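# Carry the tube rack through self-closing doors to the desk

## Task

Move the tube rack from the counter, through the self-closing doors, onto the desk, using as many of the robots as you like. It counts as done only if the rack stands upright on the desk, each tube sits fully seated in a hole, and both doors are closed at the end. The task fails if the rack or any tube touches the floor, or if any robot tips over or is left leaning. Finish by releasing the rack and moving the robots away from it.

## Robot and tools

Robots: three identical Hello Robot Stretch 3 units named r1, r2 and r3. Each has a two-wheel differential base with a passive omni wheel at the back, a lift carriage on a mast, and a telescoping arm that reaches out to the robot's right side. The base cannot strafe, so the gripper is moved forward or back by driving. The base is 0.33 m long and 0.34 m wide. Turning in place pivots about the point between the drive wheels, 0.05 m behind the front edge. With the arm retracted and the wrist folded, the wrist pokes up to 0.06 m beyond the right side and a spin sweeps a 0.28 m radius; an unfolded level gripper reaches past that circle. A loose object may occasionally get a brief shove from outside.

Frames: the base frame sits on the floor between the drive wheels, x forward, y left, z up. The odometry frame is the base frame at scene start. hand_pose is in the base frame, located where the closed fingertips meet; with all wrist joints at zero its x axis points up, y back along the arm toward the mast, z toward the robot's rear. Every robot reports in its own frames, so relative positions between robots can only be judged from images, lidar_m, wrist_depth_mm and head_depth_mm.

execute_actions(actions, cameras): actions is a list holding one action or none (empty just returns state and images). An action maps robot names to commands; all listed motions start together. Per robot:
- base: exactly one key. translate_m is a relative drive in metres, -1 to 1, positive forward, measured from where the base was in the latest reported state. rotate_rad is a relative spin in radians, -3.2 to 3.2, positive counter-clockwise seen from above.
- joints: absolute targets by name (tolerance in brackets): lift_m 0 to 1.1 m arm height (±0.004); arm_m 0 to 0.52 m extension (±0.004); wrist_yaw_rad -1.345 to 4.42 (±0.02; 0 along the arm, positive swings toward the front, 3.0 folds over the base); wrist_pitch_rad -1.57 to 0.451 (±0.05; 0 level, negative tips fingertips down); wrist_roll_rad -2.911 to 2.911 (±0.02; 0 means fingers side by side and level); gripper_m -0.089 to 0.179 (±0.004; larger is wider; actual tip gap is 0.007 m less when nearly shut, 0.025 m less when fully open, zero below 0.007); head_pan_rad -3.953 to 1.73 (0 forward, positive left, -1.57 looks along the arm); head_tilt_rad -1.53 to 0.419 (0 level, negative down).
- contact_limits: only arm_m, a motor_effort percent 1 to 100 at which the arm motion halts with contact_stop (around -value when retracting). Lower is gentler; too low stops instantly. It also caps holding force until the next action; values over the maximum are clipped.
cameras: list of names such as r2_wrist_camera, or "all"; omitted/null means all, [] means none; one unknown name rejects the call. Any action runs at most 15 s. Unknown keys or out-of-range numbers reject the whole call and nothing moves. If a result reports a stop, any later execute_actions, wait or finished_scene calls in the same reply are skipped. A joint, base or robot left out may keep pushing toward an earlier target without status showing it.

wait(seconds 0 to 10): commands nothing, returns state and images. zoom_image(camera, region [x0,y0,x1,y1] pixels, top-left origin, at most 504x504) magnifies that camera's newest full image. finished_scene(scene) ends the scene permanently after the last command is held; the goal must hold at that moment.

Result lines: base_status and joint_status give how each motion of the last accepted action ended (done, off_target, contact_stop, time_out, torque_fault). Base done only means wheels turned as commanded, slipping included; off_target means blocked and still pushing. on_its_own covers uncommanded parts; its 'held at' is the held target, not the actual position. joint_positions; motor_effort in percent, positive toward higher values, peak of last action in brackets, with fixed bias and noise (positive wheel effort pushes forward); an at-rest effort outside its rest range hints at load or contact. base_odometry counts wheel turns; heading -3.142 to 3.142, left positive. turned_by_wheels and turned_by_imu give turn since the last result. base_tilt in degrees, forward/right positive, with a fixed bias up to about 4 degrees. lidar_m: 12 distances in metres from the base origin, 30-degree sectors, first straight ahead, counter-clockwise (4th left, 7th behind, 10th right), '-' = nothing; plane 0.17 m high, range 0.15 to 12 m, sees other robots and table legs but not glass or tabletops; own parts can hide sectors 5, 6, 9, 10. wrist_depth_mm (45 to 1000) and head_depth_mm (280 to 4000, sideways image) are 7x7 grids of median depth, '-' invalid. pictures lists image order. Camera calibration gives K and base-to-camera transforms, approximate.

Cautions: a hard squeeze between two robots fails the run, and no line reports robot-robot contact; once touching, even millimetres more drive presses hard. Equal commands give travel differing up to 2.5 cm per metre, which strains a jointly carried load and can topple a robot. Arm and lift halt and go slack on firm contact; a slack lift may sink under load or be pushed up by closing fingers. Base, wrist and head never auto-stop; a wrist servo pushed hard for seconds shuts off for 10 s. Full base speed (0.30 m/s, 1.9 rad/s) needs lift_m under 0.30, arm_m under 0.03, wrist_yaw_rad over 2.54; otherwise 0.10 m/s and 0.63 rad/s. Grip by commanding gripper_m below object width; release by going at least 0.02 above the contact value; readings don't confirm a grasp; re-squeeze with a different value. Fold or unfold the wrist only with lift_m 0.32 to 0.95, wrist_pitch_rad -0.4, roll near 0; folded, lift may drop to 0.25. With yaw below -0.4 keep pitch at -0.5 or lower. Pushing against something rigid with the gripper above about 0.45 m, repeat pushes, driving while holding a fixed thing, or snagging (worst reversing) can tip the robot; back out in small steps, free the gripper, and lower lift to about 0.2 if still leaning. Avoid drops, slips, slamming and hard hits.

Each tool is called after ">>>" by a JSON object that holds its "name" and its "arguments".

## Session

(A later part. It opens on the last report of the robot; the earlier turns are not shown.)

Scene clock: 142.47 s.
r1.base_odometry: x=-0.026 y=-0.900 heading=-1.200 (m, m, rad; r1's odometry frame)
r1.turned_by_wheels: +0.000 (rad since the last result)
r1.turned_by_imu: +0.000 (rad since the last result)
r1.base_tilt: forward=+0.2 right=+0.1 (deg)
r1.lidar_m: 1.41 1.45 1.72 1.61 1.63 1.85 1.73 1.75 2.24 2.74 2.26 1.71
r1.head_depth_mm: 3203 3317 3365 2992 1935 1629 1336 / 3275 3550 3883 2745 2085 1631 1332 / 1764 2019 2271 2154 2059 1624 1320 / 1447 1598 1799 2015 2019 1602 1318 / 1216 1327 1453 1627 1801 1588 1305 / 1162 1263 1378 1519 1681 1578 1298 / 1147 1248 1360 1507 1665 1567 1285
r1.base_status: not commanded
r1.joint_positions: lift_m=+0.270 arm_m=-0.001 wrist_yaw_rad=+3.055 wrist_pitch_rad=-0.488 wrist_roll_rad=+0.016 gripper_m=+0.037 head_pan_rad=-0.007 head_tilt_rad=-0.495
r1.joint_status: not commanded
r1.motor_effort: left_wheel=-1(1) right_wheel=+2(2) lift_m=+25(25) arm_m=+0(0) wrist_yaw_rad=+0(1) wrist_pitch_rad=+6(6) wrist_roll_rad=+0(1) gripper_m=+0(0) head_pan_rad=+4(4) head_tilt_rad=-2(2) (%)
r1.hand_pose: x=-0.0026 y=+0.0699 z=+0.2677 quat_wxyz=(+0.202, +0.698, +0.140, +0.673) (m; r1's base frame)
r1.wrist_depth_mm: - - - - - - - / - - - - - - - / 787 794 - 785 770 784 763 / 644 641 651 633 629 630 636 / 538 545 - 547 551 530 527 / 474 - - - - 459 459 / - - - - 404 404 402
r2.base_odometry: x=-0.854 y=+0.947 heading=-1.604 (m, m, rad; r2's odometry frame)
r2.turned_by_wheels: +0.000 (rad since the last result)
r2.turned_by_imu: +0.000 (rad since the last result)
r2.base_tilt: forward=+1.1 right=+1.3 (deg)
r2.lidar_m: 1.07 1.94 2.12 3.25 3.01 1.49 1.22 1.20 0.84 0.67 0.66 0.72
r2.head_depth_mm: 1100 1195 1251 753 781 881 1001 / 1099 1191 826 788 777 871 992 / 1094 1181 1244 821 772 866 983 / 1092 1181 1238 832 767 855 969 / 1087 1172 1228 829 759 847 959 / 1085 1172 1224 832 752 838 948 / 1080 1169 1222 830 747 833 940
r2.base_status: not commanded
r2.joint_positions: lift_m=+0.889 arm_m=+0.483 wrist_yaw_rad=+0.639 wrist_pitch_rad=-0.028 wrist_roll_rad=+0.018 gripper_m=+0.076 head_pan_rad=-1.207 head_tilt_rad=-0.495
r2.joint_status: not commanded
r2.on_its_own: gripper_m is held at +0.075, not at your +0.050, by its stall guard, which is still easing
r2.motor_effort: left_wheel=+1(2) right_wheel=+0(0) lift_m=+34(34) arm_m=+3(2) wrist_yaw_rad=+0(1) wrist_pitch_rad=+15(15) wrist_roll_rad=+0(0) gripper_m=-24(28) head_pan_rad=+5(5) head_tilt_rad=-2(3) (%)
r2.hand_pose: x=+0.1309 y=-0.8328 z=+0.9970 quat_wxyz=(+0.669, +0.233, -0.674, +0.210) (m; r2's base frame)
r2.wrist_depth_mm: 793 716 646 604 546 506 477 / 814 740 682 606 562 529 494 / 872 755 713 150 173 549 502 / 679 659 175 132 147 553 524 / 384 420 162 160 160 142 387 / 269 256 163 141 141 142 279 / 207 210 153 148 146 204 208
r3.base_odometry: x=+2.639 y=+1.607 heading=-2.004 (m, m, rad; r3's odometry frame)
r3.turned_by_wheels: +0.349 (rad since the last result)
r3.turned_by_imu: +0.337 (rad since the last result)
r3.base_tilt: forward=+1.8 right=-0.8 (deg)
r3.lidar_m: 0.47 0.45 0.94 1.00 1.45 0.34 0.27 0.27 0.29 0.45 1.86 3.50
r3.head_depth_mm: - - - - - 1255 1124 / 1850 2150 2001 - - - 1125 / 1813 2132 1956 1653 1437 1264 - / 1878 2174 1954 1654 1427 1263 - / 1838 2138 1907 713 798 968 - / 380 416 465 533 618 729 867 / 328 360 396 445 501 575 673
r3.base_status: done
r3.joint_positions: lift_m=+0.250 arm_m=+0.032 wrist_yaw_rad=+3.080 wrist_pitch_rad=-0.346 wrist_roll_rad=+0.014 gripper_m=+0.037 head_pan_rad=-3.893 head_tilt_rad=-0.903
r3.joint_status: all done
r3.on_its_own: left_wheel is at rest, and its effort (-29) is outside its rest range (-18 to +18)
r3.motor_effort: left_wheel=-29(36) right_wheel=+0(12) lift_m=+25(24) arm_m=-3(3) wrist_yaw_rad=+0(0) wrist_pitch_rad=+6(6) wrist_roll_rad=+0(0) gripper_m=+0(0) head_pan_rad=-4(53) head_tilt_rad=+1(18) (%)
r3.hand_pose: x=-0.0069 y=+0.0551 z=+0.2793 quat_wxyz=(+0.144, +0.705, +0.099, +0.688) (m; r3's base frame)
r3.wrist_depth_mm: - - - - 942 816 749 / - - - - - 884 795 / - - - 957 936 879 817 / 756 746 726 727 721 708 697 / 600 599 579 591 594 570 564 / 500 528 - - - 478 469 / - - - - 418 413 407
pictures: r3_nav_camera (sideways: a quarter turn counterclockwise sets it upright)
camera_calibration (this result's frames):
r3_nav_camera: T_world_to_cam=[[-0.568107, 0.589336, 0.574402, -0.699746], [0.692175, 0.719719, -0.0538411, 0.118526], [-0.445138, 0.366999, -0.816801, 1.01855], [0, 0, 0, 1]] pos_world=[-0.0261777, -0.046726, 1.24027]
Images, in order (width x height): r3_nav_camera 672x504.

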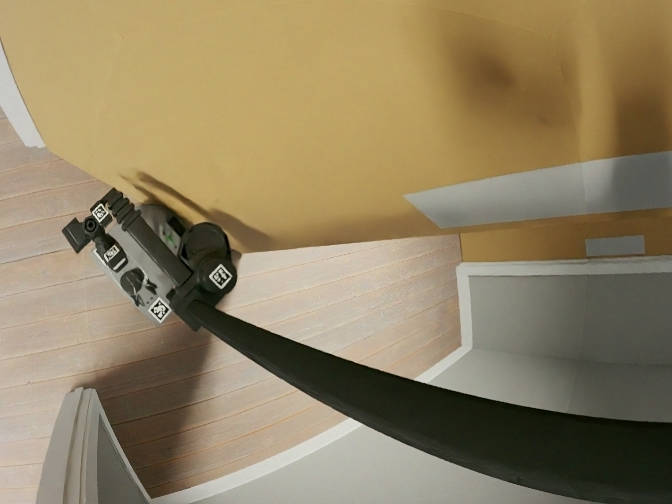

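>>> {"name": "execute_actions", "arguments": {"actions": [{"r2":{"joints":{"gripper_m":0.088,"arm_m":0.02}},"r3":{"base":{"translate_m":-0.25}},"r1":{"base":{"rotate_rad":2.62},"joints":{"head_pan_rad":-3.1,"head_tilt_rad":-0.9}}}], "cameras": ["r3_nav_camera"]}}

>>> {"name": "execute_actions", "arguments": {"actions": [{"r2":{"base":{"rotate_rad":1.2},"joints":{"wrist_yaw_rad":1.3}},"r3":{"base":{"rotate_rad":0.3}},"r1":{"base":{"translate_m":-1}}}], "cameras": ["r2_wrist_camera"]}}

>>> {"name": "execute_actions", "arguments": {"actions": [{"r2":{"base":{"rotate_rad":1.2},"joints":{"wrist_yaw_rad":1.9,"head_pan_rad":0,"head_tilt_rad":-0.9}},"r3":{"base":{"translate_m":-0.25},"joints":{"head_pan_rad":-3.0,"head_tilt_rad":-1.3}},"r1":{"base":{"rotate_rad":0.5}}}], "cameras": ["r3_nav_camera","r2_nav_camera","r1_nav_camera"]}}

Scene clock: 158.33 s.
r1.base_odometry: x=-0.026 y=-0.900 heading=+1.420 (m, m, rad; r1's odometry frame)
r1.turned_by_wheels: +2.620 (rad since the last result)
r1.turned_by_imu: +2.591 (rad since the last result)
r1.base_tilt: forward=+0.1 right=+0.2 (deg)
r1.lidar_m: 1.86 1.73 1.75 2.21 3.17 2.30 1.71 1.41 1.44 1.73 1.61 1.63
r1.head_depth_mm: 1912 2343 2086 1729 1476 1284 1162 / 1766 2118 2061 1700 1462 1277 1133 / 1638 1943 2011 1678 1454 1270 - / 1543 1801 1986 1674 1437 1265 - / 2855 2470 1991 1661 1421 1249 - / 3159 2406 1977 1636 1414 1248 1142 / 3170 2263 1937 1627 1394 1227 1098
r1.base_status: done
r1.joint_positions: lift_m=+0.270 arm_m=-0.001 wrist_yaw_rad=+3.055 wrist_pitch_rad=-0.488 wrist_roll_rad=+0.016 gripper_m=+0.037 head_pan_rad=-3.093 head_tilt_rad=-0.889
r1.joint_status: all done
r1.motor_effort: left_wheel=-2(9) right_wheel=+1(7) lift_m=+25(25) arm_m=+0(1) wrist_yaw_rad=+0(1) wrist_pitch_rad=+6(6) wrist_roll_rad=+0(1) gripper_m=+0(1) head_pan_rad=-4(52) head_tilt_rad=-5(33) (%)
r1.hand_pose: x=-0.0026 y=+0.0698 z=+0.2677 quat_wxyz=(+0.202, +0.698, +0.140, +0.673) (m; r1's base frame)
r1.wrist_depth_mm: - - - - - - - / - - - - - - 991 / 799 774 - 783 773 768 775 / 645 631 636 637 625 642 632 / 538 547 - 567 548 537 533 / 472 - - - - 458 457 / - - - - 402 404 401
r2.base_odometry: x=-0.854 y=+0.947 heading=-1.604 (m, m, rad; r2's odometry frame)
r2.turned_by_wheels: +0.000 (rad since the last result)
r2.turned_by_imu: +0.000 (rad since the last result)
r2.base_tilt: forward=+1.2 right=+1.3 (deg)
r2.lidar_m: 1.08 1.94 2.12 3.26 3.03 1.49 1.21 1.20 0.84 0.67 0.66 0.72
r2.head_depth_mm: 1102 1194 1242 825 784 868 1022 / 1102 1189 1245 827 767 853 - / 1094 1186 1239 828 425 453 - / 1088 1179 1232 827 409 434 970 / 1088 1177 1230 833 450 431 959 / 1085 1174 1233 832 752 854 950 / 1080 1169 1221 835 748 833 945
r2.base_status: not commanded
r2.joint_positions: lift_m=+0.889 arm_m=+0.020 wrist_yaw_rad=+0.640 wrist_pitch_rad=-0.029 wrist_roll_rad=+0.018 gripper_m=+0.089 head_pan_rad=-1.207 head_tilt_rad=-0.495
r2.joint_status: all done
r2.motor_effort: left_wheel=+1(2) right_wheel=+0(0) lift_m=+34(34) arm_m=-3(4) wrist_yaw_rad=+0(1) wrist_pitch_rad=+15(15) wrist_roll_rad=+0(0) gripper_m=-20(21) head_pan_rad=+4(4) head_tilt_rad=-2(3) (%)
r2.hand_pose: x=+0.1311 y=-0.3702 z=+0.9967 quat_wxyz=(+0.669, +0.234, -0.674, +0.210) (m; r2's base frame)
r2.wrist_depth_mm: - - - - 931 855 798 / - - - - 948 883 829 / - - - 150 173 905 851 / 681 677 175 131 147 677 679 / 615 571 162 160 161 141 392 / 659 589 163 141 141 141 372 / 709 613 153 148 146 421 397
r3.base_odometry: x=+2.744 y=+1.834 heading=-2.004 (m, m, rad; r3's odometry frame)
r3.turned_by_wheels: +0.000 (rad since the last result)
r3.turned_by_imu: +0.000 (rad since the last result)
r3.base_tilt: forward=+1.7 right=-0.7 (deg)
r3.lidar_m: 0.69 0.73 1.08 1.15 1.67 1.77 0.28 0.25 0.25 0.30 0.56 2.04
r3.head_depth_mm: - - - - - 1258 1125 / 1633 1901 2015 - - - 1120 / 1705 1965 1957 1654 1426 1274 - / 1689 1963 1960 1659 1443 1259 - / 1667 1927 1979 1656 1427 1262 - / 1634 1916 1983 1661 1432 989 959 / 1612 1835 1945 1679 668 688 715
r3.base_status: done
r3.joint_positions: lift_m=+0.250 arm_m=+0.032 wrist_yaw_rad=+3.080 wrist_pitch_rad=-0.346 wrist_roll_rad=+0.014 gripper_m=+0.037 head_pan_rad=-3.893 head_tilt_rad=-0.902
r3.joint_status: not commanded
r3.motor_effort: left_wheel=-11(31) right_wheel=-10(35) lift_m=+25(24) arm_m=-3(3) wrist_yaw_rad=+0(0) wrist_pitch_rad=+5(5) wrist_roll_rad=+0(0) gripper_m=+0(0) head_pan_rad=-4(4) head_tilt_rad=+1(2) (%)
r3.hand_pose: x=-0.0069 y=+0.0551 z=+0.2793 quat_wxyz=(+0.144, +0.705, +0.099, +0.688) (m; r3's base frame)
r3.wrist_depth_mm: - - - - - 933 848 / - - - - - - 887 / - - - 957 946 934 898 / 755 749 728 732 720 713 705 / 604 594 584 596 603 566 563 / 499 528 - - - 476 478 / - - - - 413 410 407
pictures: r3_nav_camera (sideways: a quarter turn counterclockwise sets it upright)
camera_calibration (this result's frames):
r3_nav_camera: T_world_to_cam=[[-0.567987, 0.589344, 0.574513, -0.699892], [0.692247, 0.719649, -0.0538431, 0.118529], [-0.44518, 0.367123, -0.816723, 1.01845], [0, 0, 0, 1]] pos_world=[-0.0261888, -0.0467168, 1.24027]
Images, in order (width x height): r3_nav_camera 672x504.

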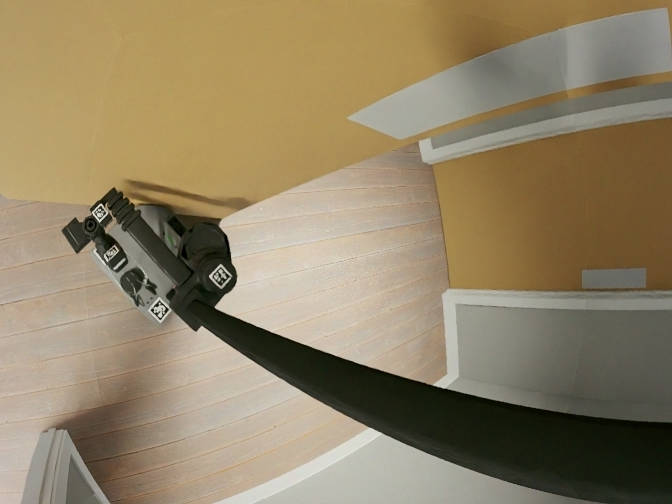

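Scene clock: 163.27 s.
r1.base_odometry: x=-0.176 y=-1.888 heading=+1.420 (m, m, rad; r1's odometry frame)
r1.turned_by_wheels: +0.000 (rad since the last result)
r1.turned_by_imu: +0.002 (rad since the last result)
r1.base_tilt: forward=+0.2 right=+0.2 (deg)
r1.lidar_m: 2.72 2.53 2.56 2.44 2.10 1.01 0.71 1.20 0.91 0.85 1.72 2.23
r1.head_depth_mm: 815 997 1281 1650 1467 1284 1155 / 752 908 1138 1517 1463 1278 1141 / 702 832 1020 1315 1452 1269 - / 648 767 926 1164 1396 1261 - / 629 735 882 1124 1365 1254 - / 2144 2343 1952 1643 1416 1239 1137 / 2632 2408 1926 1633 1397 1227 1101
r1.base_status: done
r1.joint_positions: lift_m=+0.270 arm_m=-0.001 wrist_yaw_rad=+3.055 wrist_pitch_rad=-0.488 wrist_roll_rad=+0.016 gripper_m=+0.037 head_pan_rad=-3.093 head_tilt_rad=-0.890
r1.joint_status: not commanded
r1.motor_effort: left_wheel=-2(11) right_wheel=+2(3) lift_m=+25(25) arm_m=+0(0) wrist_yaw_rad=+0(0) wrist_pitch_rad=+5(6) wrist_roll_rad=+0(1) gripper_m=+0(0) head_pan_rad=-4(4) head_tilt_rad=-5(5) (%)
r1.hand_pose: x=-0.0026 y=+0.0698 z=+0.2677 quat_wxyz=(+0.202, +0.698, +0.140, +0.673) (m; r1's base frame)
r1.wrist_depth_mm: - - - - - - - / - - - - - - - / 799 796 - 797 783 799 779 / 630 632 636 638 627 635 629 / 539 544 - 545 547 531 530 / 480 - - - - 455 455 / - - - - 403 397 404
r2.base_odometry: x=-0.854 y=+0.947 heading=-0.404 (m, m, rad; r2's odometry frame)
r2.turned_by_wheels: +1.200 (rad since the last result)
r2.turned_by_imu: +1.214 (rad since the last result)
r2.base_tilt: forward=+1.1 right=+1.3 (deg)
r2.lidar_m: 2.30 3.45 2.22 1.36 1.20 1.21 0.75 0.66 0.66 0.77 1.94 1.94
r2.head_depth_mm: 1749 1834 1822 999 1065 1133 1270 / 1928 2058 2168 1170 1255 1360 1370 / 1885 2029 2223 2412 2051 1650 - / 1798 1970 2132 2321 2057 1638 - / 1738 1877 2033 2212 2066 1667 1400 / 1679 1802 1937 2106 2073 375 1309 / 1627 1732 1875 2025 2059 369 353
r2.base_status: done
r2.joint_positions: lift_m=+0.889 arm_m=+0.020 wrist_yaw_rad=+1.299 wrist_pitch_rad=-0.029 wrist_roll_rad=+0.018 gripper_m=+0.089 head_pan_rad=-1.207 head_tilt_rad=-0.495
r2.joint_status: all done
r2.motor_effort: left_wheel=-1(4) right_wheel=+2(5) lift_m=+34(34) arm_m=-3(4) wrist_yaw_rad=+2(5) wrist_pitch_rad=+15(15) wrist_roll_rad=+0(0) gripper_m=-21(20) head_pan_rad=+4(4) head_tilt_rad=-2(3) (%)
r2.hand_pose: x=+0.2247 y=-0.2340 z=+0.9967 quat_wxyz=(+0.565, +0.439, -0.562, +0.415) (m; r2's base frame)
r2.wrist_depth_mm: - - - - - - - / - - - - - - - / - - - 151 160 - - / - - 175 132 147 - - / - - 162 160 160 142 - / - - 162 141 141 142 - / - - 153 148 146 - -
r3.base_odometry: x=+2.744 y=+1.834 heading=-1.705 (m, m, rad; r3's odometry frame)
r3.turned_by_wheels: +0.299 (rad since the last result)
r3.turned_by_imu: +0.291 (rad since the last result)
r3.base_tilt: forward=+1.7 right=-0.7 (deg)
r3.lidar_m: 0.69 1.08 1.09 1.34 1.81 0.36 0.27 0.27 0.28 0.40 1.21 1.20
r3.head_depth_mm: - - - - - 1257 1108 / 1643 1893 2004 - - - 1117 / 1669 1938 1951 1651 1440 1271 - / 1683 1950 1983 1660 1430 1263 - / 1653 1934 1989 1676 1414 1090 - / 1674 1967 1856 585 663 767 875 / 377 393 429 474 528 593 677
r3.base_status: done
r3.joint_positions: lift_m=+0.250 arm_m=+0.032 wrist_yaw_rad=+3.080 wrist_pitch_rad=-0.346 wrist_roll_rad=+0.014 gripper_m=+0.037 head_pan_rad=-3.893 head_tilt_rad=-0.902
r3.joint_status: not commanded
r3.on_its_own: left_wheel is at rest, and its effort (-22) is outside its rest range (-18 to +18)
r3.motor_effort: left_wheel=-22(27) right_wheel=+0(10) lift_m=+24(25) arm_m=-2(2) wrist_yaw_rad=+1(0) wrist_pitch_rad=+6(5) wrist_roll_rad=+0(0) gripper_m=+0(0) head_pan_rad=-3(4) head_tilt_rad=+1(1) (%)
r3.hand_pose: x=-0.0069 y=+0.0551 z=+0.2793 quat_wxyz=(+0.144, +0.705, +0.099, +0.688) (m; r3's base frame)
r3.wrist_depth_mm: - - - - - - 854 / - - - - - - 894 / - - - 949 956 931 869 / 756 754 730 736 718 702 699 / 602 588 585 600 602 574 565 / 503 527 - - - 477 476 / - - - - 419 413 406
pictures: r2_wrist_camera
camera_calibration (this result's frames):
r2_wrist_camera: T_world_to_cam=[[-0.240877, -0.970458, -0.0137575, -0.154772], [-0.208036, 0.0654715, -0.975928, 1.06104], [0.947998, -0.232216, -0.21766, 0.110672], [0, 0, 0, 1]] pos_world=[0.0785365, -0.193967, 1.05746]
Images, in order (width x height): r2_wrist_camera 644x364.

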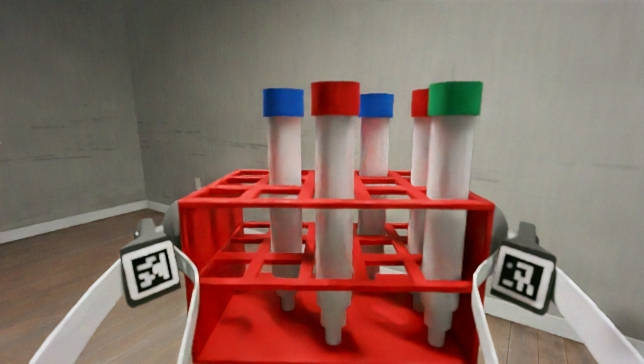

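Scene clock: 166.70 s.
r1.base_odometry: x=-0.176 y=-1.888 heading=+1.920 (m, m, rad; r1's odometry frame)
r1.turned_by_wheels: +0.500 (rad since the last result)
r1.turned_by_imu: +0.496 (rad since the last result)
r1.base_tilt: forward=+0.1 right=+0.2 (deg)
r1.lidar_m: 2.53 2.55 2.43 2.10 1.05 0.70 2.41 0.93 0.85 1.61 2.22 2.76
r1.head_depth_mm: 2118 2016 803 968 1284 1281 1160 / 2646 2509 2059 1067 1263 1280 1134 / 2717 2538 2041 1690 1427 1267 - / 2755 2497 2003 1673 1433 1264 - / 2728 2467 1977 1658 1424 1244 - / 2749 2432 1868 1645 1410 1241 1138 / 2578 1542 1671 1631 1403 1234 1106
r1.base_status: done
r1.joint_positions: lift_m=+0.270 arm_m=-0.001 wrist_yaw_rad=+3.055 wrist_pitch_rad=-0.488 wrist_roll_rad=+0.016 gripper_m=+0.037 head_pan_rad=-3.093 head_tilt_rad=-0.890
r1.joint_status: not commanded
r1.motor_effort: left_wheel=-2(9) right_wheel=+2(5) lift_m=+25(25) arm_m=-1(0) wrist_yaw_rad=+1(1) wrist_pitch_rad=+6(6) wrist_roll_rad=-1(1) gripper_m=-1(1) head_pan_rad=-4(4) head_tilt_rad=-5(5) (%)
r1.hand_pose: x=-0.0026 y=+0.0698 z=+0.2677 quat_wxyz=(+0.202, +0.698, +0.140, +0.673) (m; r1's base frame)
r1.wrist_depth_mm: 965 - - - - - - / 933 - - - - - 994 / 788 786 - 786 775 782 762 / 638 641 643 649 629 632 627 / 535 557 - 554 549 532 530 / 471 - - - - 452 457 / - - - - 400 406 402
r2.base_odometry: x=-0.854 y=+0.947 heading=+0.796 (m, m, rad; r2's odometry frame)
r2.turned_by_wheels: +1.200 (rad since the last result)
r2.turned_by_imu: +1.213 (rad since the last result)
r2.base_tilt: forward=+1.1 right=+1.3 (deg)
r2.lidar_m: 1.81 1.26 1.20 1.03 0.70 0.66 0.67 0.87 1.94 1.98 2.60 3.45
r2.head_depth_mm: 2976 2370 1955 329 335 1269 1148 / 2998 2359 1945 314 312 1239 1150 / 2950 2350 1950 1687 302 1215 1145 / 2668 2342 1948 1659 335 1257 1148 / 2230 2265 1926 1652 1437 1276 1145 / 1902 2105 1919 1645 1438 1278 1141 / 1672 1822 1885 1649 1433 1268 1142
r2.base_status: done
r2.joint_positions: lift_m=+0.889 arm_m=+0.020 wrist_yaw_rad=+1.898 wrist_pitch_rad=-0.029 wrist_roll_rad=+0.018 gripper_m=+0.089 head_pan_rad=-0.007 head_tilt_rad=-0.889
r2.joint_status: all done
r2.motor_effort: left_wheel=-1(5) right_wheel=+3(4) lift_m=+34(34) arm_m=-3(3) wrist_yaw_rad=+1(4) wrist_pitch_rad=+16(15) wrist_roll_rad=+0(0) gripper_m=-21(21) head_pan_rad=+4(57) head_tilt_rad=-5(29) (%)
r2.hand_pose: x=+0.2205 y=-0.0831 z=+0.9967 quat_wxyz=(+0.417, +0.586, -0.407, +0.564) (m; r2's base frame)
r2.wrist_depth_mm: 927 - - - - - - / 931 - - - - - - / 973 - - 151 159 - - / 972 - 175 132 141 - - / 976 - 162 160 160 143 - / - - 163 141 141 142 - / - - 153 148 146 - -
r3.base_odometry: x=+2.778 y=+2.082 heading=-1.705 (m, m, rad; r3's odometry frame)
r3.turned_by_wheels: +0.000 (rad since the last result)
r3.turned_by_imu: -0.001 (rad since the last result)
r3.base_tilt: forward=+1.7 right=-0.8 (deg)
r3.lidar_m: 0.94 1.28 1.29 1.59 1.66 1.37 0.29 0.25 0.25 0.29 0.50 1.39
r3.head_depth_mm: 1352 1488 1399 1311 1261 1178 1122 / 401 1459 1403 1325 - 1176 1122 / 361 474 682 1200 - 1168 1119 / 330 420 573 907 - 1168 1127 / 306 377 496 726 1045 1187 1129 / 293 341 436 605 884 1182 1126 / - 312 389 521 775 1195 1138
r3.base_status: done
r3.joint_positions: lift_m=+0.250 arm_m=+0.032 wrist_yaw_rad=+3.080 wrist_pitch_rad=-0.346 wrist_roll_rad=+0.014 gripper_m=+0.037 head_pan_rad=-3.007 head_tilt_rad=-1.284
r3.joint_status: all done
r3.motor_effort: left_wheel=-8(24) right_wheel=-3(24) lift_m=+25(25) arm_m=-2(3) wrist_yaw_rad=+0(1) wrist_pitch_rad=+5(6) wrist_roll_rad=+0(0) gripper_m=+0(0) head_pan_rad=+5(56) head_tilt_rad=-6(29) (%)
r3.hand_pose: x=-0.0069 y=+0.0551 z=+0.2793 quat_wxyz=(+0.144, +0.705, +0.099, +0.688) (m; r3's base frame)
r3.wrist_depth_mm: - - - - - - - / - - - - - - - / - - - 981 960 946 910 / 767 743 736 731 715 715 710 / 611 603 581 591 601 578 562 / 497 530 - - - 479 480 / - - - - 413 411 410
pictures: r1_nav_camera (sideways: a quarter turn counterclockwise sets it upright), r2_nav_camera (sideways: a quarter turn counterclockwise sets it upright), r3_nav_camera (sideways: a quarter turn counterclockwise sets it upright)
camera_calibration (this result's frames):
r1_nav_camera: T_world_to_cam=[[-0.795719, -0.077473, 0.600691, -0.736437], [-0.102907, 0.994658, -0.00803427, 0.0659667], [-0.59686, -0.0682085, -0.799441, 1.00209], [0, 0, 0, 1]] pos_world=[0.0188976, -0.0543174, 1.24401]
r2_nav_camera: T_world_to_cam=[[0.774737, 0.000541526, 0.632283, -0.783264], [-0.0210113, -0.999425, 0.0266011, 0.0147596], [0.631934, -0.0338939, -0.77428, 0.964907], [0, 0, 0, 1]] pos_world=[-0.00262418, 0.0478798, 1.24196]
r3_nav_camera: T_world_to_cam=[[-0.969609, -0.0878765, 0.228332, -0.246551], [-0.100567, 0.993933, -0.044527, 0.111212], [-0.223034, -0.0661364, -0.972564, 1.21953], [0, 0, 0, 1]] pos_world=[0.0441228, -0.0515476, 1.24732]
Images, in order (width x height): r1_nav_camera 672x504, r2_nav_camera 672x504, r3_nav_camera 672x504.

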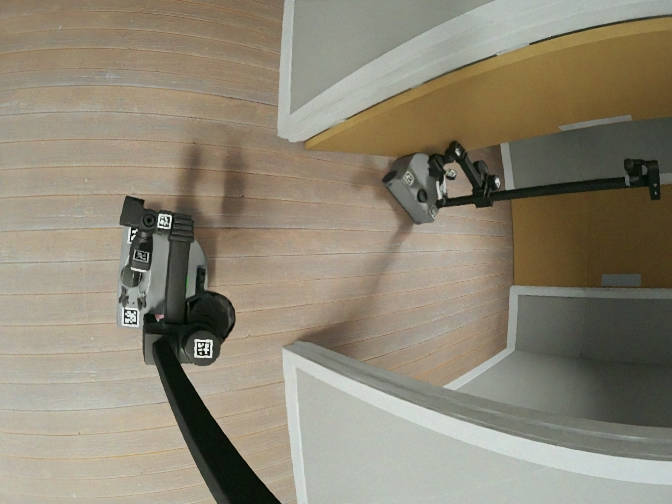

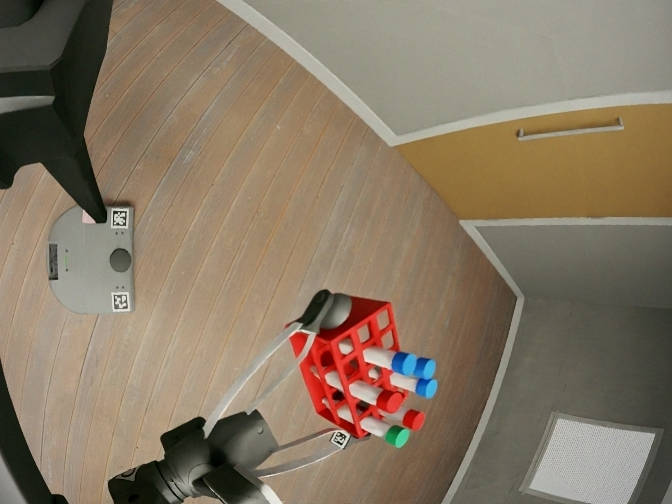

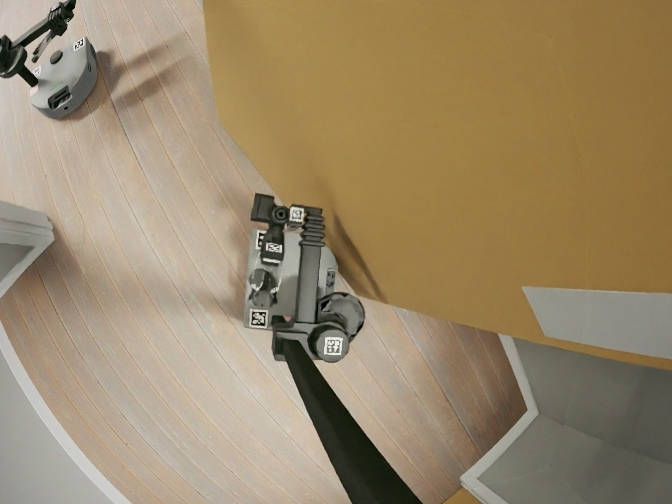

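>>> {"name": "execute_actions", "arguments": {"actions": [{"r2":{"base":{"translate_m":0.2},"joints":{"lift_m":0.85}},"r3":{"base":{"rotate_rad":0.4}},"r1":{"base":{"translate_m":-0.4}}}], "cameras": []}}

>>> {"name": "execute_actions", "arguments": {"actions": [{"r2":{"base":{"translate_m":0.2}},"r3":{"base":{"translate_m":-0.2}},"r1":{"base":{"translate_m":-0.35}}}], "cameras": ["r3_nav_camera","r1_nav_camera"]}}

Scene clock: 177.60 s.
r1.base_odometry: x=-0.039 y=-2.264 heading=+1.920 (m, m, rad; r1's odometry frame)
r1.turned_by_wheels: +0.000 (rad since the last result)
r1.turned_by_imu: +0.002 (rad since the last result)
r1.base_tilt: forward=+0.2 right=+0.1 (deg)
r1.lidar_m: 2.92 2.95 2.61 1.93 0.37 0.37 2.26 1.03 0.68 0.68 2.28 2.83
r1.head_depth_mm: 1990 1998 1952 1717 673 691 1077 / 2366 2504 2053 1692 1454 905 1085 / 2338 2523 2038 1689 1445 1265 - / 2385 2505 2001 1673 1437 1258 - / 2408 2469 1985 1667 1433 1248 - / 2385 2421 1968 1654 1411 1237 1135 / 2367 2403 1940 1517 1403 1231 1097
r1.base_status: done
r1.joint_positions: lift_m=+0.270 arm_m=-0.001 wrist_yaw_rad=+3.055 wrist_pitch_rad=-0.488 wrist_roll_rad=+0.016 gripper_m=+0.037 head_pan_rad=-3.093 head_tilt_rad=-0.890
r1.joint_status: not commanded
r1.motor_effort: left_wheel=-2(13) right_wheel=+2(4) lift_m=+25(25) arm_m=-1(0) wrist_yaw_rad=-1(0) wrist_pitch_rad=+6(6) wrist_roll_rad=-1(1) gripper_m=-1(1) head_pan_rad=-4(4) head_tilt_rad=-5(5) (%)
r1.hand_pose: x=-0.0026 y=+0.0698 z=+0.2677 quat_wxyz=(+0.202, +0.698, +0.140, +0.673) (m; r1's base frame)
r1.wrist_depth_mm: 354 520 - - - - - / 320 506 - - - - - / 335 532 - 788 797 771 777 / 366 490 625 623 640 633 621 / 409 467 - 548 543 528 522 / 452 - - - - 452 456 / - - - - 401 398 405
r2.base_odometry: x=-0.714 y=+1.090 heading=+0.795 (m, m, rad; r2's odometry frame)
r2.turned_by_wheels: +0.000 (rad since the last result)
r2.turned_by_imu: +0.001 (rad since the last result)
r2.base_tilt: forward=+1.1 right=+1.3 (deg)
r2.lidar_m: 1.67 1.17 1.11 1.14 0.89 0.84 0.86 1.11 2.03 2.08 2.73 3.26
r2.head_depth_mm: 2882 2367 1928 1627 341 1243 1166 / 2955 2365 1947 351 335 805 1151 / 2869 2370 1943 1657 335 362 1144 / 2496 2351 1935 1644 383 1238 1147 / 2074 2205 1938 1653 1436 1277 1146 / 1759 1956 1935 1653 1444 1276 1138 / 1533 1677 1817 1644 1439 1269 1140
r2.base_status: done
r2.joint_positions: lift_m=+0.850 arm_m=+0.020 wrist_yaw_rad=+1.898 wrist_pitch_rad=-0.029 wrist_roll_rad=+0.018 gripper_m=+0.089 head_pan_rad=-0.007 head_tilt_rad=-0.889
r2.joint_status: all done
r2.motor_effort: left_wheel=+0(3) right_wheel=+2(5) lift_m=+16(29) arm_m=-3(3) wrist_yaw_rad=+1(2) wrist_pitch_rad=+15(15) wrist_roll_rad=+0(0) gripper_m=-21(21) head_pan_rad=+4(4) head_tilt_rad=-5(5) (%)
r2.hand_pose: x=+0.2205 y=-0.0831 z=+0.9577 quat_wxyz=(+0.417, +0.586, -0.407, +0.564) (m; r2's base frame)
r2.wrist_depth_mm: 849 - - - - - - / 874 - - - - - - / 879 - - 150 160 - - / 911 - 174 132 141 - - / 934 - 162 160 160 142 - / 942 - 163 141 141 142 - / 932 - 153 148 146 - -
r3.base_odometry: x=+2.778 y=+2.082 heading=-1.305 (m, m, rad; r3's odometry frame)
r3.turned_by_wheels: +0.400 (rad since the last result)
r3.turned_by_imu: +0.391 (rad since the last result)
r3.base_tilt: forward=+1.7 right=-0.8 (deg)
r3.lidar_m: 1.24 1.28 1.46 1.67 1.66 0.34 0.27 0.27 0.29 0.43 1.03 0.94
r3.head_depth_mm: 331 436 637 1301 1252 1173 1111 / 319 414 594 982 - 1176 1124 / 310 396 556 860 - 1172 1123 / 304 379 523 841 - 1168 1133 / 299 363 494 766 1203 1176 1129 / 294 350 468 705 1198 1189 1135 / 289 336 443 653 1233 1194 1135
r3.base_status: done
r3.joint_positions: lift_m=+0.250 arm_m=+0.032 wrist_yaw_rad=+3.080 wrist_pitch_rad=-0.346 wrist_roll_rad=+0.014 gripper_m=+0.037 head_pan_rad=-3.007 head_tilt_rad=-1.285
r3.joint_status: not commanded
r3.motor_effort: left_wheel=-14(20) right_wheel=-1(11) lift_m=+25(25) arm_m=-3(3) wrist_yaw_rad=+0(1) wrist_pitch_rad=+5(6) wrist_roll_rad=+0(0) gripper_m=+0(0) head_pan_rad=+3(4) head_tilt_rad=-7(6) (%)
r3.hand_pose: x=-0.0069 y=+0.0551 z=+0.2793 quat_wxyz=(+0.144, +0.705, +0.099, +0.688) (m; r3's base frame)
r3.wrist_depth_mm: - - - - - - - / - - - - - - - / - - - 988 964 945 906 / 759 761 733 731 709 707 696 / 609 602 574 590 600 573 563 / 502 530 - - - 482 474 / - - - - 413 412 407
pictures: none
No camera images: the call's "cameras" was empty. Leave "cameras" out to get every camera's image.

Scene clock: 180.97 s.
r1.base_odometry: x=+0.080 y=-2.593 heading=+1.920 (m, m, rad; r1's odometry frame)
r1.turned_by_wheels: +0.000 (rad since the last result)
r1.turned_by_imu: +0.001 (rad since the last result)
r1.base_tilt: forward=+0.2 right=+0.1 (deg)
r1.lidar_m: 3.27 3.29 0.26 0.23 0.83 1.04 2.14 0.82 0.75 0.64 0.69 2.90
r1.head_depth_mm: 1879 1897 1889 1706 1466 1286 1151 / 2039 2319 2046 1701 1461 1274 1131 / 2022 2298 2027 1685 1450 1268 - / 2042 2344 2000 1677 1432 1261 - / 2075 2317 1979 1653 1426 1253 - / 2050 2281 1958 1645 1410 1247 1132 / 2032 2258 1938 1627 1396 1233 1100
r1.base_status: done
r1.joint_positions: lift_m=+0.270 arm_m=-0.001 wrist_yaw_rad=+3.055 wrist_pitch_rad=-0.488 wrist_roll_rad=+0.016 gripper_m=+0.037 head_pan_rad=-3.093 head_tilt_rad=-0.890
r1.joint_status: not commanded
r1.motor_effort: left_wheel=-2(12) right_wheel=+1(3) lift_m=+25(25) arm_m=+0(0) wrist_yaw_rad=+0(0) wrist_pitch_rad=+6(6) wrist_roll_rad=-1(1) gripper_m=+0(0) head_pan_rad=-4(4) head_tilt_rad=-5(5) (%)
r1.hand_pose: x=-0.0026 y=+0.0698 z=+0.2677 quat_wxyz=(+0.202, +0.698, +0.140, +0.673) (m; r1's base frame)
r1.wrist_depth_mm: 736 776 799 259 279 - - / 798 835 860 288 316 - - / 791 788 - 322 364 767 788 / 651 630 630 371 586 625 630 / 534 547 - 412 552 527 533 / 475 - - - - 457 455 / - - - - 401 404 401
r2.base_odometry: x=-0.574 y=+1.232 heading=+0.795 (m, m, rad; r2's odometry frame)
r2.turned_by_wheels: +0.000 (rad since the last result)
r2.turned_by_imu: +0.001 (rad since the last result)
r2.base_tilt: forward=+1.1 right=+1.3 (deg)
r2.lidar_m: 1.54 1.08 1.02 1.05 1.09 1.02 1.04 1.35 2.12 2.17 2.86 3.09
r2.head_depth_mm: 2763 2364 1947 1664 341 1245 1169 / 2859 2369 1936 343 334 803 1155 / 2771 2357 1932 1659 336 363 1146 / 2303 2355 1939 1651 383 1236 1149 / 1889 2135 1947 1654 1439 1275 1147 / 1616 1787 1893 1648 1429 1272 1146 / 1412 1531 1684 1632 1429 1271 1140
r2.base_status: done
r2.joint_positions: lift_m=+0.850 arm_m=+0.020 wrist_yaw_rad=+1.898 wrist_pitch_rad=-0.029 wrist_roll_rad=+0.018 gripper_m=+0.089 head_pan_rad=-0.007 head_tilt_rad=-0.889
r2.joint_status: not commanded
r2.motor_effort: left_wheel=-1(3) right_wheel=+2(4) lift_m=+16(16) arm_m=-3(4) wrist_yaw_rad=+0(2) wrist_pitch_rad=+15(15) wrist_roll_rad=+0(0) gripper_m=-20(21) head_pan_rad=+4(4) head_tilt_rad=-5(4) (%)
r2.hand_pose: x=+0.2205 y=-0.0831 z=+0.9577 quat_wxyz=(+0.417, +0.586, -0.407, +0.564) (m; r2's base frame)
r2.wrist_depth_mm: 784 897 - - - - - / 800 926 - - - - - / 821 954 - 150 160 - - / 848 953 175 131 147 - - / 858 943 162 160 161 142 - / 875 - 163 141 141 141 - / 870 - 153 147 146 - -
r3.base_odometry: x=+2.725 y=+2.274 heading=-1.306 (m, m, rad; r3's odometry frame)
r3.turned_by_wheels: -0.001 (rad since the last result)
r3.turned_by_imu: +0.215 (rad since the last result)
r3.base_tilt: forward=+1.8 right=-0.8 (deg)
r3.lidar_m: 1.30 1.33 1.66 1.51 1.19 0.31 0.27 0.27 0.32 0.57 0.83 0.88
r3.head_depth_mm: 309 393 554 1296 1253 1172 1124 / 307 388 542 861 - 1169 1121 / 307 383 534 807 - 1168 1132 / 305 379 525 849 - 1170 1123 / 302 373 516 828 1277 1183 1132 / 299 369 506 804 1254 1185 1140 / 301 364 498 785 1252 1199 1140
r3.base_status: translate_m off_target (by the wheels' count: -0.1996 of -0.2000)
r3.joint_positions: lift_m=+0.250 arm_m=+0.032 wrist_yaw_rad=+3.080 wrist_pitch_rad=-0.346 wrist_roll_rad=+0.014 gripper_m=+0.037 head_pan_rad=-3.005 head_tilt_rad=-1.288
r3.joint_status: not commanded
r3.on_its_own: left_wheel is at rest, and its effort (-63) is outside its rest range (-18 to +18); right_wheel is at rest, and its effort (-51) is outside its rest range (-18 to +18)
r3.motor_effort: left_wheel=-63(68) right_wheel=-51(52) lift_m=+26(26) arm_m=-2(3) wrist_yaw_rad=+0(3) wrist_pitch_rad=+5(6) wrist_roll_rad=+0(0) gripper_m=+0(0) head_pan_rad=+3(4) head_tilt_rad=-4(6) (%)
r3.hand_pose: x=-0.0069 y=+0.0552 z=+0.2792 quat_wxyz=(+0.144, +0.705, +0.099, +0.688) (m; r3's base frame)
r3.wrist_depth_mm: - - - - - - - / - - - - - - - / 954 - - 954 962 910 925 / 772 760 734 735 720 715 690 / 603 594 580 601 595 568 561 / 499 535 - - - 477 472 / - - - - 416 410 409
pictures: r1_nav_camera (sideways: a quarter turn counterclockwise sets it upright), r3_nav_camera (sideways: a quarter turn counterclockwise sets it upright)
camera_calibration (this result's frames):
r1_nav_camera: T_world_to_cam=[[-0.795823, -0.0774783, 0.600552, -0.736255], [-0.102906, 0.994659, -0.00804383, 0.0659791], [-0.596721, -0.068202, -0.799545, 1.00222], [0, 0, 0, 1]] pos_world=[0.0189077, -0.0543169, 1.24401]
r3_nav_camera: T_world_to_cam=[[-0.970121, -0.0900603, 0.225286, -0.24258], [-0.102568, 0.993734, -0.0444216, 0.111086], [-0.219873, -0.0662015, -0.97328, 1.22044], [0, 0, 0, 1]] pos_world=[0.0444028, -0.0514424, 1.24741]
Images, in order (width x height): r1_nav_camera 672x504, r3_nav_camera 672x504.

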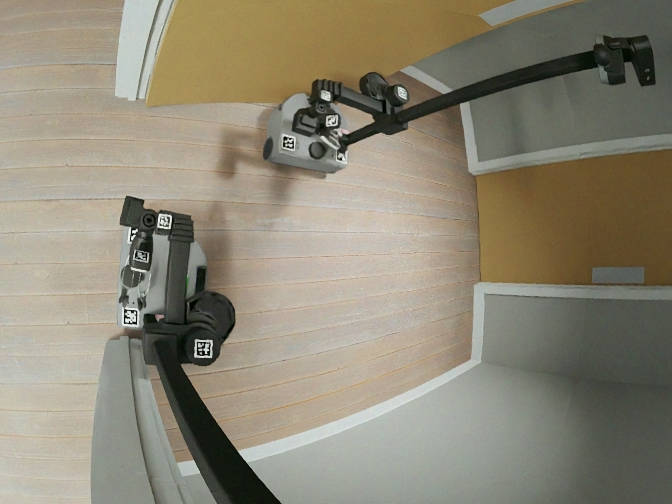

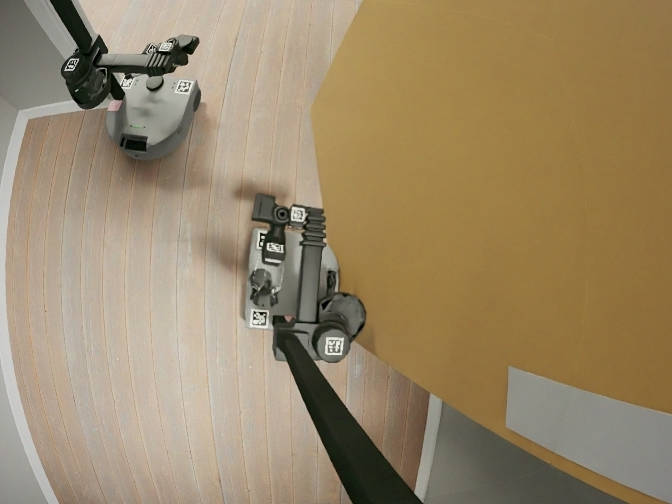

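>>> {"name": "execute_actions", "arguments": {"actions": [{"r3":{"base":{"translate_m":0.015},"joints":{"head_pan_rad":0.3,"head_tilt_rad":-0.9}},"r1":{"base":{"translate_m":-1}}}], "cameras": []}}

>>> {"name": "execute_actions", "arguments": {"actions": [{"r1":{"base":{"rotate_rad":0.16}}}], "cameras": []}}

>>> {"name": "execute_actions", "arguments": {"actions": [{"r1":{"base":{"translate_m":-0.7},"joints":{"head_tilt_rad":-1.15}}}], "cameras": ["r1_nav_camera"]}}

Scene clock: 190.97 s.
r1.base_odometry: x=+0.422 y=-3.533 heading=+1.920 (m, m, rad; r1's odometry frame)
r1.turned_by_wheels: +0.000 (rad since the last result)
r1.turned_by_imu: +0.003 (rad since the last result)
r1.base_tilt: forward=+0.2 right=+0.1 (deg)
r1.lidar_m: 0.98 0.98 0.75 0.69 0.70 0.87 1.24 1.33 1.53 0.92 0.63 1.05
r1.head_depth_mm: 1131 1319 1525 1599 1443 1283 1154 / 1121 1305 1577 1695 1463 1271 1130 / 1122 1297 1553 1691 1451 1270 - / 1112 1287 1538 1665 1441 1263 - / 1174 1374 1624 1646 1426 1247 - / 1169 1351 1615 1640 1414 1239 1137 / 1161 1348 1602 1620 1400 1230 1100
r1.base_status: done
r1.joint_positions: lift_m=+0.270 arm_m=-0.001 wrist_yaw_rad=+3.055 wrist_pitch_rad=-0.488 wrist_roll_rad=+0.016 gripper_m=+0.037 head_pan_rad=-3.093 head_tilt_rad=-0.890
r1.joint_status: not commanded
r1.motor_effort: left_wheel=-1(10) right_wheel=+2(2) lift_m=+25(25) arm_m=+1(0) wrist_yaw_rad=+0(1) wrist_pitch_rad=+6(6) wrist_roll_rad=-1(1) gripper_m=+0(1) head_pan_rad=-4(4) head_tilt_rad=-5(5) (%)
r1.hand_pose: x=-0.0026 y=+0.0698 z=+0.2677 quat_wxyz=(+0.202, +0.698, +0.140, +0.673) (m; r1's base frame)
r1.wrist_depth_mm: 614 653 694 710 746 776 815 / 687 716 774 787 818 853 888 / 734 738 - 775 797 789 785 / 645 631 629 628 629 625 639 / 536 550 - 545 552 528 526 / 480 - - - - 454 466 / - - - - 401 401 401
r2.base_odometry: x=-0.574 y=+1.232 heading=+0.795 (m, m, rad; r2's odometry frame)
r2.turned_by_wheels: +0.000 (rad since the last result)
r2.turned_by_imu: +0.000 (rad since the last result)
r2.base_tilt: forward=+1.1 right=+1.3 (deg)
r2.lidar_m: 1.54 1.08 1.02 1.04 1.09 1.02 1.04 1.34 2.12 2.17 2.85 3.09
r2.head_depth_mm: 2774 2355 1940 1655 341 1247 1170 / 2834 2337 1953 342 334 803 1149 / 2740 2350 1943 1657 335 362 1143 / 2278 2327 1958 1657 382 1233 1146 / 1876 2133 1920 1653 1433 1277 1147 / 1624 1797 1883 1638 1431 1270 1144 / 1410 1534 1697 1645 1433 1271 1148
r2.base_status: not commanded
r2.joint_positions: lift_m=+0.850 arm_m=+0.020 wrist_yaw_rad=+1.898 wrist_pitch_rad=-0.029 wrist_roll_rad=+0.018 gripper_m=+0.089 head_pan_rad=-0.007 head_tilt_rad=-0.889
r2.joint_status: not commanded
r2.motor_effort: left_wheel=-1(2) right_wheel=+2(2) lift_m=+16(16) arm_m=-4(3) wrist_yaw_rad=+2(1) wrist_pitch_rad=+16(15) wrist_roll_rad=+0(0) gripper_m=-21(21) head_pan_rad=+4(4) head_tilt_rad=-4(4) (%)
r2.hand_pose: x=+0.2205 y=-0.0831 z=+0.9577 quat_wxyz=(+0.417, +0.586, -0.407, +0.564) (m; r2's base frame)
r2.wrist_depth_mm: 811 919 - - - - - / 801 933 - - - - - / 816 950 - 150 159 - - / 835 961 175 131 147 - - / 866 966 162 160 160 142 - / 884 - 163 141 140 141 - / 847 - 153 147 146 - -
r3.base_odometry: x=+2.729 y=+2.260 heading=-1.306 (m, m, rad; r3's odometry frame)
r3.turned_by_wheels: +0.000 (rad since the last result)
r3.turned_by_imu: +0.001 (rad since the last result)
r3.base_tilt: forward=+1.7 right=-0.8 (deg)
r3.lidar_m: 1.29 0.63 1.65 1.52 1.21 0.31 0.27 0.27 0.33 0.60 1.07 1.00
r3.head_depth_mm: 1116 1275 1509 1640 1419 1261 1129 / 1137 1318 1544 1641 1440 1258 1122 / 1175 1362 1614 1658 1430 1262 1119 / 1202 1413 1679 1653 1383 1270 1124 / 1205 1357 1084 1187 1198 1241 1133 / 1232 1506 1709 1059 986 1268 1132 / 1312 1532 1856 1632 1405 1271 1129
r3.base_status: done
r3.joint_positions: lift_m=+0.250 arm_m=+0.032 wrist_yaw_rad=+3.080 wrist_pitch_rad=-0.346 wrist_roll_rad=+0.014 gripper_m=+0.037 head_pan_rad=+0.293 head_tilt_rad=-0.902
r3.joint_status: all done
r3.motor_effort: left_wheel=-9(53) right_wheel=-3(46) lift_m=+25(25) arm_m=-2(2) wrist_yaw_rad=-1(0) wrist_pitch_rad=+6(5) wrist_roll_rad=+0(0) gripper_m=+0(0) head_pan_rad=+4(55) head_tilt_rad=+1(22) (%)
r3.hand_pose: x=-0.0069 y=+0.0552 z=+0.2792 quat_wxyz=(+0.144, +0.705, +0.099, +0.688) (m; r3's base frame)
r3.wrist_depth_mm: - - - - - - - / - - - - - - - / 978 - - 958 947 931 565 / 758 749 734 729 720 682 510 / 606 600 576 592 601 566 527 / 502 535 - - - 480 470 / - - - - 419 415 407
pictures: none
No camera images: the call's "cameras" was empty. Leave "cameras" out to get every camera's image.

Scene clock: 192.20 s.
r1.base_odometry: x=+0.422 y=-3.533 heading=+2.080 (m, m, rad; r1's odometry frame)
r1.turned_by_wheels: +0.160 (rad since the last result)
r1.turned_by_imu: +0.158 (rad since the last result)
r1.base_tilt: forward=+0.2 right=+0.2 (deg)
r1.lidar_m: 0.98 0.96 0.71 0.69 0.72 1.00 1.24 1.38 1.46 0.66 0.63 1.16
r1.head_depth_mm: 1076 1244 1471 1678 1471 1294 1158 / 1088 1257 1488 1661 1459 1277 1135 / 1143 1299 1531 1695 1443 1271 - / 1180 1377 1637 1656 1435 1260 - / 1180 1388 1654 1652 1431 1247 - / 1197 1398 1668 1626 1401 1239 1140 / 1210 1405 1695 1626 1406 1226 1096
r1.base_status: done
r1.joint_positions: lift_m=+0.270 arm_m=-0.001 wrist_yaw_rad=+3.055 wrist_pitch_rad=-0.488 wrist_roll_rad=+0.016 gripper_m=+0.037 head_pan_rad=-3.093 head_tilt_rad=-0.890
r1.joint_status: not commanded
r1.motor_effort: left_wheel=-1(10) right_wheel=+2(6) lift_m=+25(25) arm_m=+0(0) wrist_yaw_rad=+0(1) wrist_pitch_rad=+6(6) wrist_roll_rad=-1(1) gripper_m=+0(1) head_pan_rad=-4(4) head_tilt_rad=-5(4) (%)
r1.hand_pose: x=-0.0026 y=+0.0698 z=+0.2677 quat_wxyz=(+0.202, +0.698, +0.140, +0.673) (m; r1's base frame)
r1.wrist_depth_mm: 699 712 698 703 696 706 689 / 778 768 774 773 765 777 800 / 788 796 - 789 784 766 782 / 645 638 636 640 633 624 620 / 532 548 - 549 559 534 530 / 471 - - - - 460 454 / - - - - 404 401 406
r2.base_odometry: x=-0.574 y=+1.232 heading=+0.795 (m, m, rad; r2's odometry frame)
r2.turned_by_wheels: +0.000 (rad since the last result)
r2.turned_by_imu: +0.000 (rad since the last result)
r2.base_tilt: forward=+1.2 right=+1.3 (deg)
r2.lidar_m: 1.53 1.07 1.02 1.04 1.09 1.02 1.04 1.35 2.12 2.17 2.85 3.09
r2.head_depth_mm: 2747 2365 1946 1662 341 1239 1170 / 2842 2348 1952 342 335 805 1152 / 2767 2361 1943 1650 336 363 1147 / 2290 2324 1934 1657 383 1236 1146 / 1884 2134 1941 1656 1434 1271 1148 / 1612 1781 1880 1642 1437 1279 1139 / 1411 1526 1692 1636 1429 1271 1137
r2.base_status: not commanded
r2.joint_positions: lift_m=+0.850 arm_m=+0.020 wrist_yaw_rad=+1.898 wrist_pitch_rad=-0.029 wrist_roll_rad=+0.018 gripper_m=+0.089 head_pan_rad=-0.007 head_tilt_rad=-0.889
r2.joint_status: not commanded
r2.motor_effort: left_wheel=-1(1) right_wheel=+2(2) lift_m=+16(16) arm_m=-4(3) wrist_yaw_rad=+1(1) wrist_pitch_rad=+15(15) wrist_roll_rad=+0(0) gripper_m=-21(21) head_pan_rad=+4(4) head_tilt_rad=-4(4) (%)
r2.hand_pose: x=+0.2205 y=-0.0831 z=+0.9577 quat_wxyz=(+0.417, +0.586, -0.407, +0.564) (m; r2's base frame)
r2.wrist_depth_mm: 794 937 - - - - - / 813 935 - - - - - / 826 964 - 150 159 - - / 838 991 175 131 147 - - / 844 962 163 160 160 142 - / 878 - 162 140 141 142 - / 876 - 153 147 146 - -
r3.base_odometry: x=+2.729 y=+2.260 heading=-1.306 (m, m, rad; r3's odometry frame)
r3.turned_by_wheels: +0.000 (rad since the last result)
r3.turned_by_imu: +0.000 (rad since the last result)
r3.base_tilt: forward=+1.8 right=-0.8 (deg)
r3.lidar_m: 1.29 0.63 1.65 1.51 1.21 0.31 0.27 0.27 0.33 0.60 1.06 0.99
r3.head_depth_mm: 1114 1280 1508 1658 1443 1254 1123 / 1141 1321 1554 1649 1437 1266 1120 / 1172 1355 1623 1649 1439 1265 1125 / 1214 1403 1669 1667 1381 1260 1130 / 1240 1410 1603 1362 1181 1218 1129 / 721 1436 1722 1050 1193 1246 1131 / 1297 1535 1838 1640 1413 1272 1131
r3.base_status: not commanded
r3.joint_positions: lift_m=+0.250 arm_m=+0.032 wrist_yaw_rad=+3.080 wrist_pitch_rad=-0.346 wrist_roll_rad=+0.014 gripper_m=+0.037 head_pan_rad=+0.293 head_tilt_rad=-0.902
r3.joint_status: not commanded
r3.motor_effort: left_wheel=-9(9) right_wheel=-4(4) lift_m=+25(26) arm_m=-2(2) wrist_yaw_rad=+1(0) wrist_pitch_rad=+5(6) wrist_roll_rad=+0(0) gripper_m=+0(0) head_pan_rad=+5(4) head_tilt_rad=+2(1) (%)
r3.hand_pose: x=-0.0069 y=+0.0552 z=+0.2792 quat_wxyz=(+0.144, +0.705, +0.099, +0.688) (m; r3's base frame)
r3.wrist_depth_mm: - - - - - - - / - - - - - - - / 977 - - 965 948 883 545 / 765 745 724 734 719 674 501 / 613 598 574 597 596 567 517 / 502 531 - - - 483 474 / - - - - 416 412 407
pictures: none
No camera images: the call's "cameras" was empty. Leave "cameras" out to get every camera's image.

Scene clock: 196.17 s.
r1.base_odometry: x=+0.763 y=-4.144 heading=+2.080 (m, m, rad; r1's odometry frame)
r1.turned_by_wheels: +0.000 (rad since the last result)
r1.turned_by_imu: +0.002 (rad since the last result)
r1.base_tilt: forward=+0.2 right=+0.2 (deg)
r1.lidar_m: 1.68 0.98 0.72 0.70 0.73 0.55 0.54 0.66 0.92 1.40 1.19 1.04
r1.head_depth_mm: 505 627 804 1103 1315 - 1117 / 550 637 812 1123 1305 1231 1113 / 612 727 884 1157 1325 - 1098 / 617 761 976 1348 1326 - 1079 / 627 771 989 1346 1300 - 1079 / 632 781 1018 1352 1275 - 1070 / 640 791 1033 1345 1270 1166 1067
r1.base_status: done
r1.joint_positions: lift_m=+0.270 arm_m=-0.001 wrist_yaw_rad=+3.055 wrist_pitch_rad=-0.488 wrist_roll_rad=+0.016 gripper_m=+0.037 head_pan_rad=-3.093 head_tilt_rad=-1.136
r1.joint_status: all done
r1.motor_effort: left_wheel=-1(12) right_wheel=+2(5) lift_m=+25(25) arm_m=+0(1) wrist_yaw_rad=-1(0) wrist_pitch_rad=+6(6) wrist_roll_rad=-1(1) gripper_m=+0(1) head_pan_rad=-4(4) head_tilt_rad=-7(28) (%)
r1.hand_pose: x=-0.0026 y=+0.0698 z=+0.2677 quat_wxyz=(+0.202, +0.698, +0.140, +0.673) (m; r1's base frame)
r1.wrist_depth_mm: 667 711 718 716 707 720 717 / 694 787 796 798 802 787 797 / 677 770 - 782 773 752 777 / 622 631 638 637 636 640 639 / 536 549 - 548 551 523 535 / 473 - - - - 460 462 / - - - - 403 402 403
r2.base_odometry: x=-0.574 y=+1.232 heading=+0.795 (m, m, rad; r2's odometry frame)
r2.turned_by_wheels: +0.000 (rad since the last result)
r2.turned_by_imu: +0.000 (rad since the last result)
r2.base_tilt: forward=+1.1 right=+1.4 (deg)
r2.lidar_m: 1.54 1.07 1.02 1.04 1.09 1.02 1.04 1.35 2.12 2.16 2.85 3.10
r2.head_depth_mm: 2749 2372 1942 1667 341 1243 1168 / 2842 2370 1945 343 334 806 1153 / 2758 2342 1951 1647 335 362 1145 / 2286 2326 1941 1661 383 1235 1142 / 1901 2124 1943 1644 1437 1274 1140 / 1608 1772 1880 1645 1430 1275 1146 / 1408 1528 1698 1650 1440 1270 1137
r2.base_status: not commanded
r2.joint_positions: lift_m=+0.850 arm_m=+0.020 wrist_yaw_rad=+1.898 wrist_pitch_rad=-0.029 wrist_roll_rad=+0.018 gripper_m=+0.089 head_pan_rad=-0.007 head_tilt_rad=-0.889
r2.joint_status: not commanded
r2.motor_effort: left_wheel=-1(2) right_wheel=+2(2) lift_m=+16(16) arm_m=-4(3) wrist_yaw_rad=+2(2) wrist_pitch_rad=+15(15) wrist_roll_rad=+0(0) gripper_m=-21(21) head_pan_rad=+5(4) head_tilt_rad=-4(4) (%)
r2.hand_pose: x=+0.2205 y=-0.0831 z=+0.9577 quat_wxyz=(+0.417, +0.586, -0.407, +0.564) (m; r2's base frame)
r2.wrist_depth_mm: 789 927 - - - - - / 796 922 - - - - - / 838 953 - 150 160 - - / 839 962 175 131 147 - - / 850 967 163 160 161 142 - / 864 - 163 140 140 141 - / 867 - 153 148 147 - -
r3.base_odometry: x=+2.729 y=+2.260 heading=-1.306 (m, m, rad; r3's odometry frame)
r3.turned_by_wheels: +0.000 (rad since the last result)
r3.turned_by_imu: +0.001 (rad since the last result)
r3.base_tilt: forward=+1.8 right=-0.8 (deg)
r3.lidar_m: 1.29 1.32 1.10 1.51 1.21 0.31 0.27 0.27 0.33 0.60 1.06 0.99
r3.head_depth_mm: 1119 1272 1520 1662 1428 1260 1117 / 1137 1316 1560 1648 1436 1253 1123 / 1173 1357 1630 1653 1422 1262 1126 / 1210 1397 1680 1651 1424 1259 1128 / 1237 1446 1751 1663 1439 1264 1130 / 1276 1510 1813 1672 1432 1265 1134 / 1309 1548 1815 1670 1443 1264 1132
r3.base_status: not commanded
r3.joint_positions: lift_m=+0.250 arm_m=+0.032 wrist_yaw_rad=+3.080 wrist_pitch_rad=-0.346 wrist_roll_rad=+0.014 gripper_m=+0.037 head_pan_rad=+0.293 head_tilt_rad=-0.902
r3.joint_status: not commanded
r3.motor_effort: left_wheel=-9(9) right_wheel=-3(4) lift_m=+25(26) arm_m=-2(2) wrist_yaw_rad=+1(0) wrist_pitch_rad=+6(5) wrist_roll_rad=+0(0) gripper_m=+0(0) head_pan_rad=+4(4) head_tilt_rad=+1(1) (%)
r3.hand_pose: x=-0.0069 y=+0.0552 z=+0.2792 quat_wxyz=(+0.144, +0.705, +0.099, +0.688) (m; r3's base frame)
r3.wrist_depth_mm: - - - - - - - / - - - - - - - / 978 - - 980 952 931 929 / 765 737 731 728 721 709 697 / 602 596 582 592 592 567 563 / 504 533 - - - 479 471 / - - - - 415 413 410
pictures: r1_nav_camera (sideways: a quarter turn counterclockwise sets it upright)
camera_calibration (this result's frames):
r1_nav_camera: T_world_to_cam=[[-0.918132, -0.0833102, 0.387417, -0.457873], [-0.0992155, 0.99484, -0.0211986, 0.083078], [-0.383652, -0.0579009, -0.921661, 1.15963], [0, 0, 0, 1]] pos_world=[0.0327482, -0.0536513, 1.24793]
Images, in order (width x height): r1_nav_camera 672x504.

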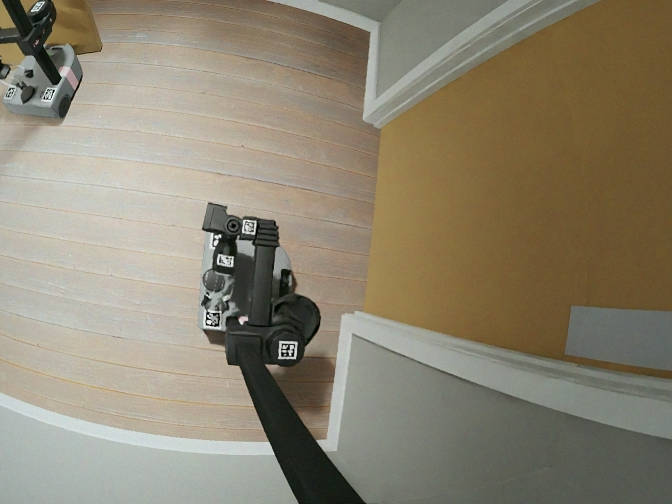

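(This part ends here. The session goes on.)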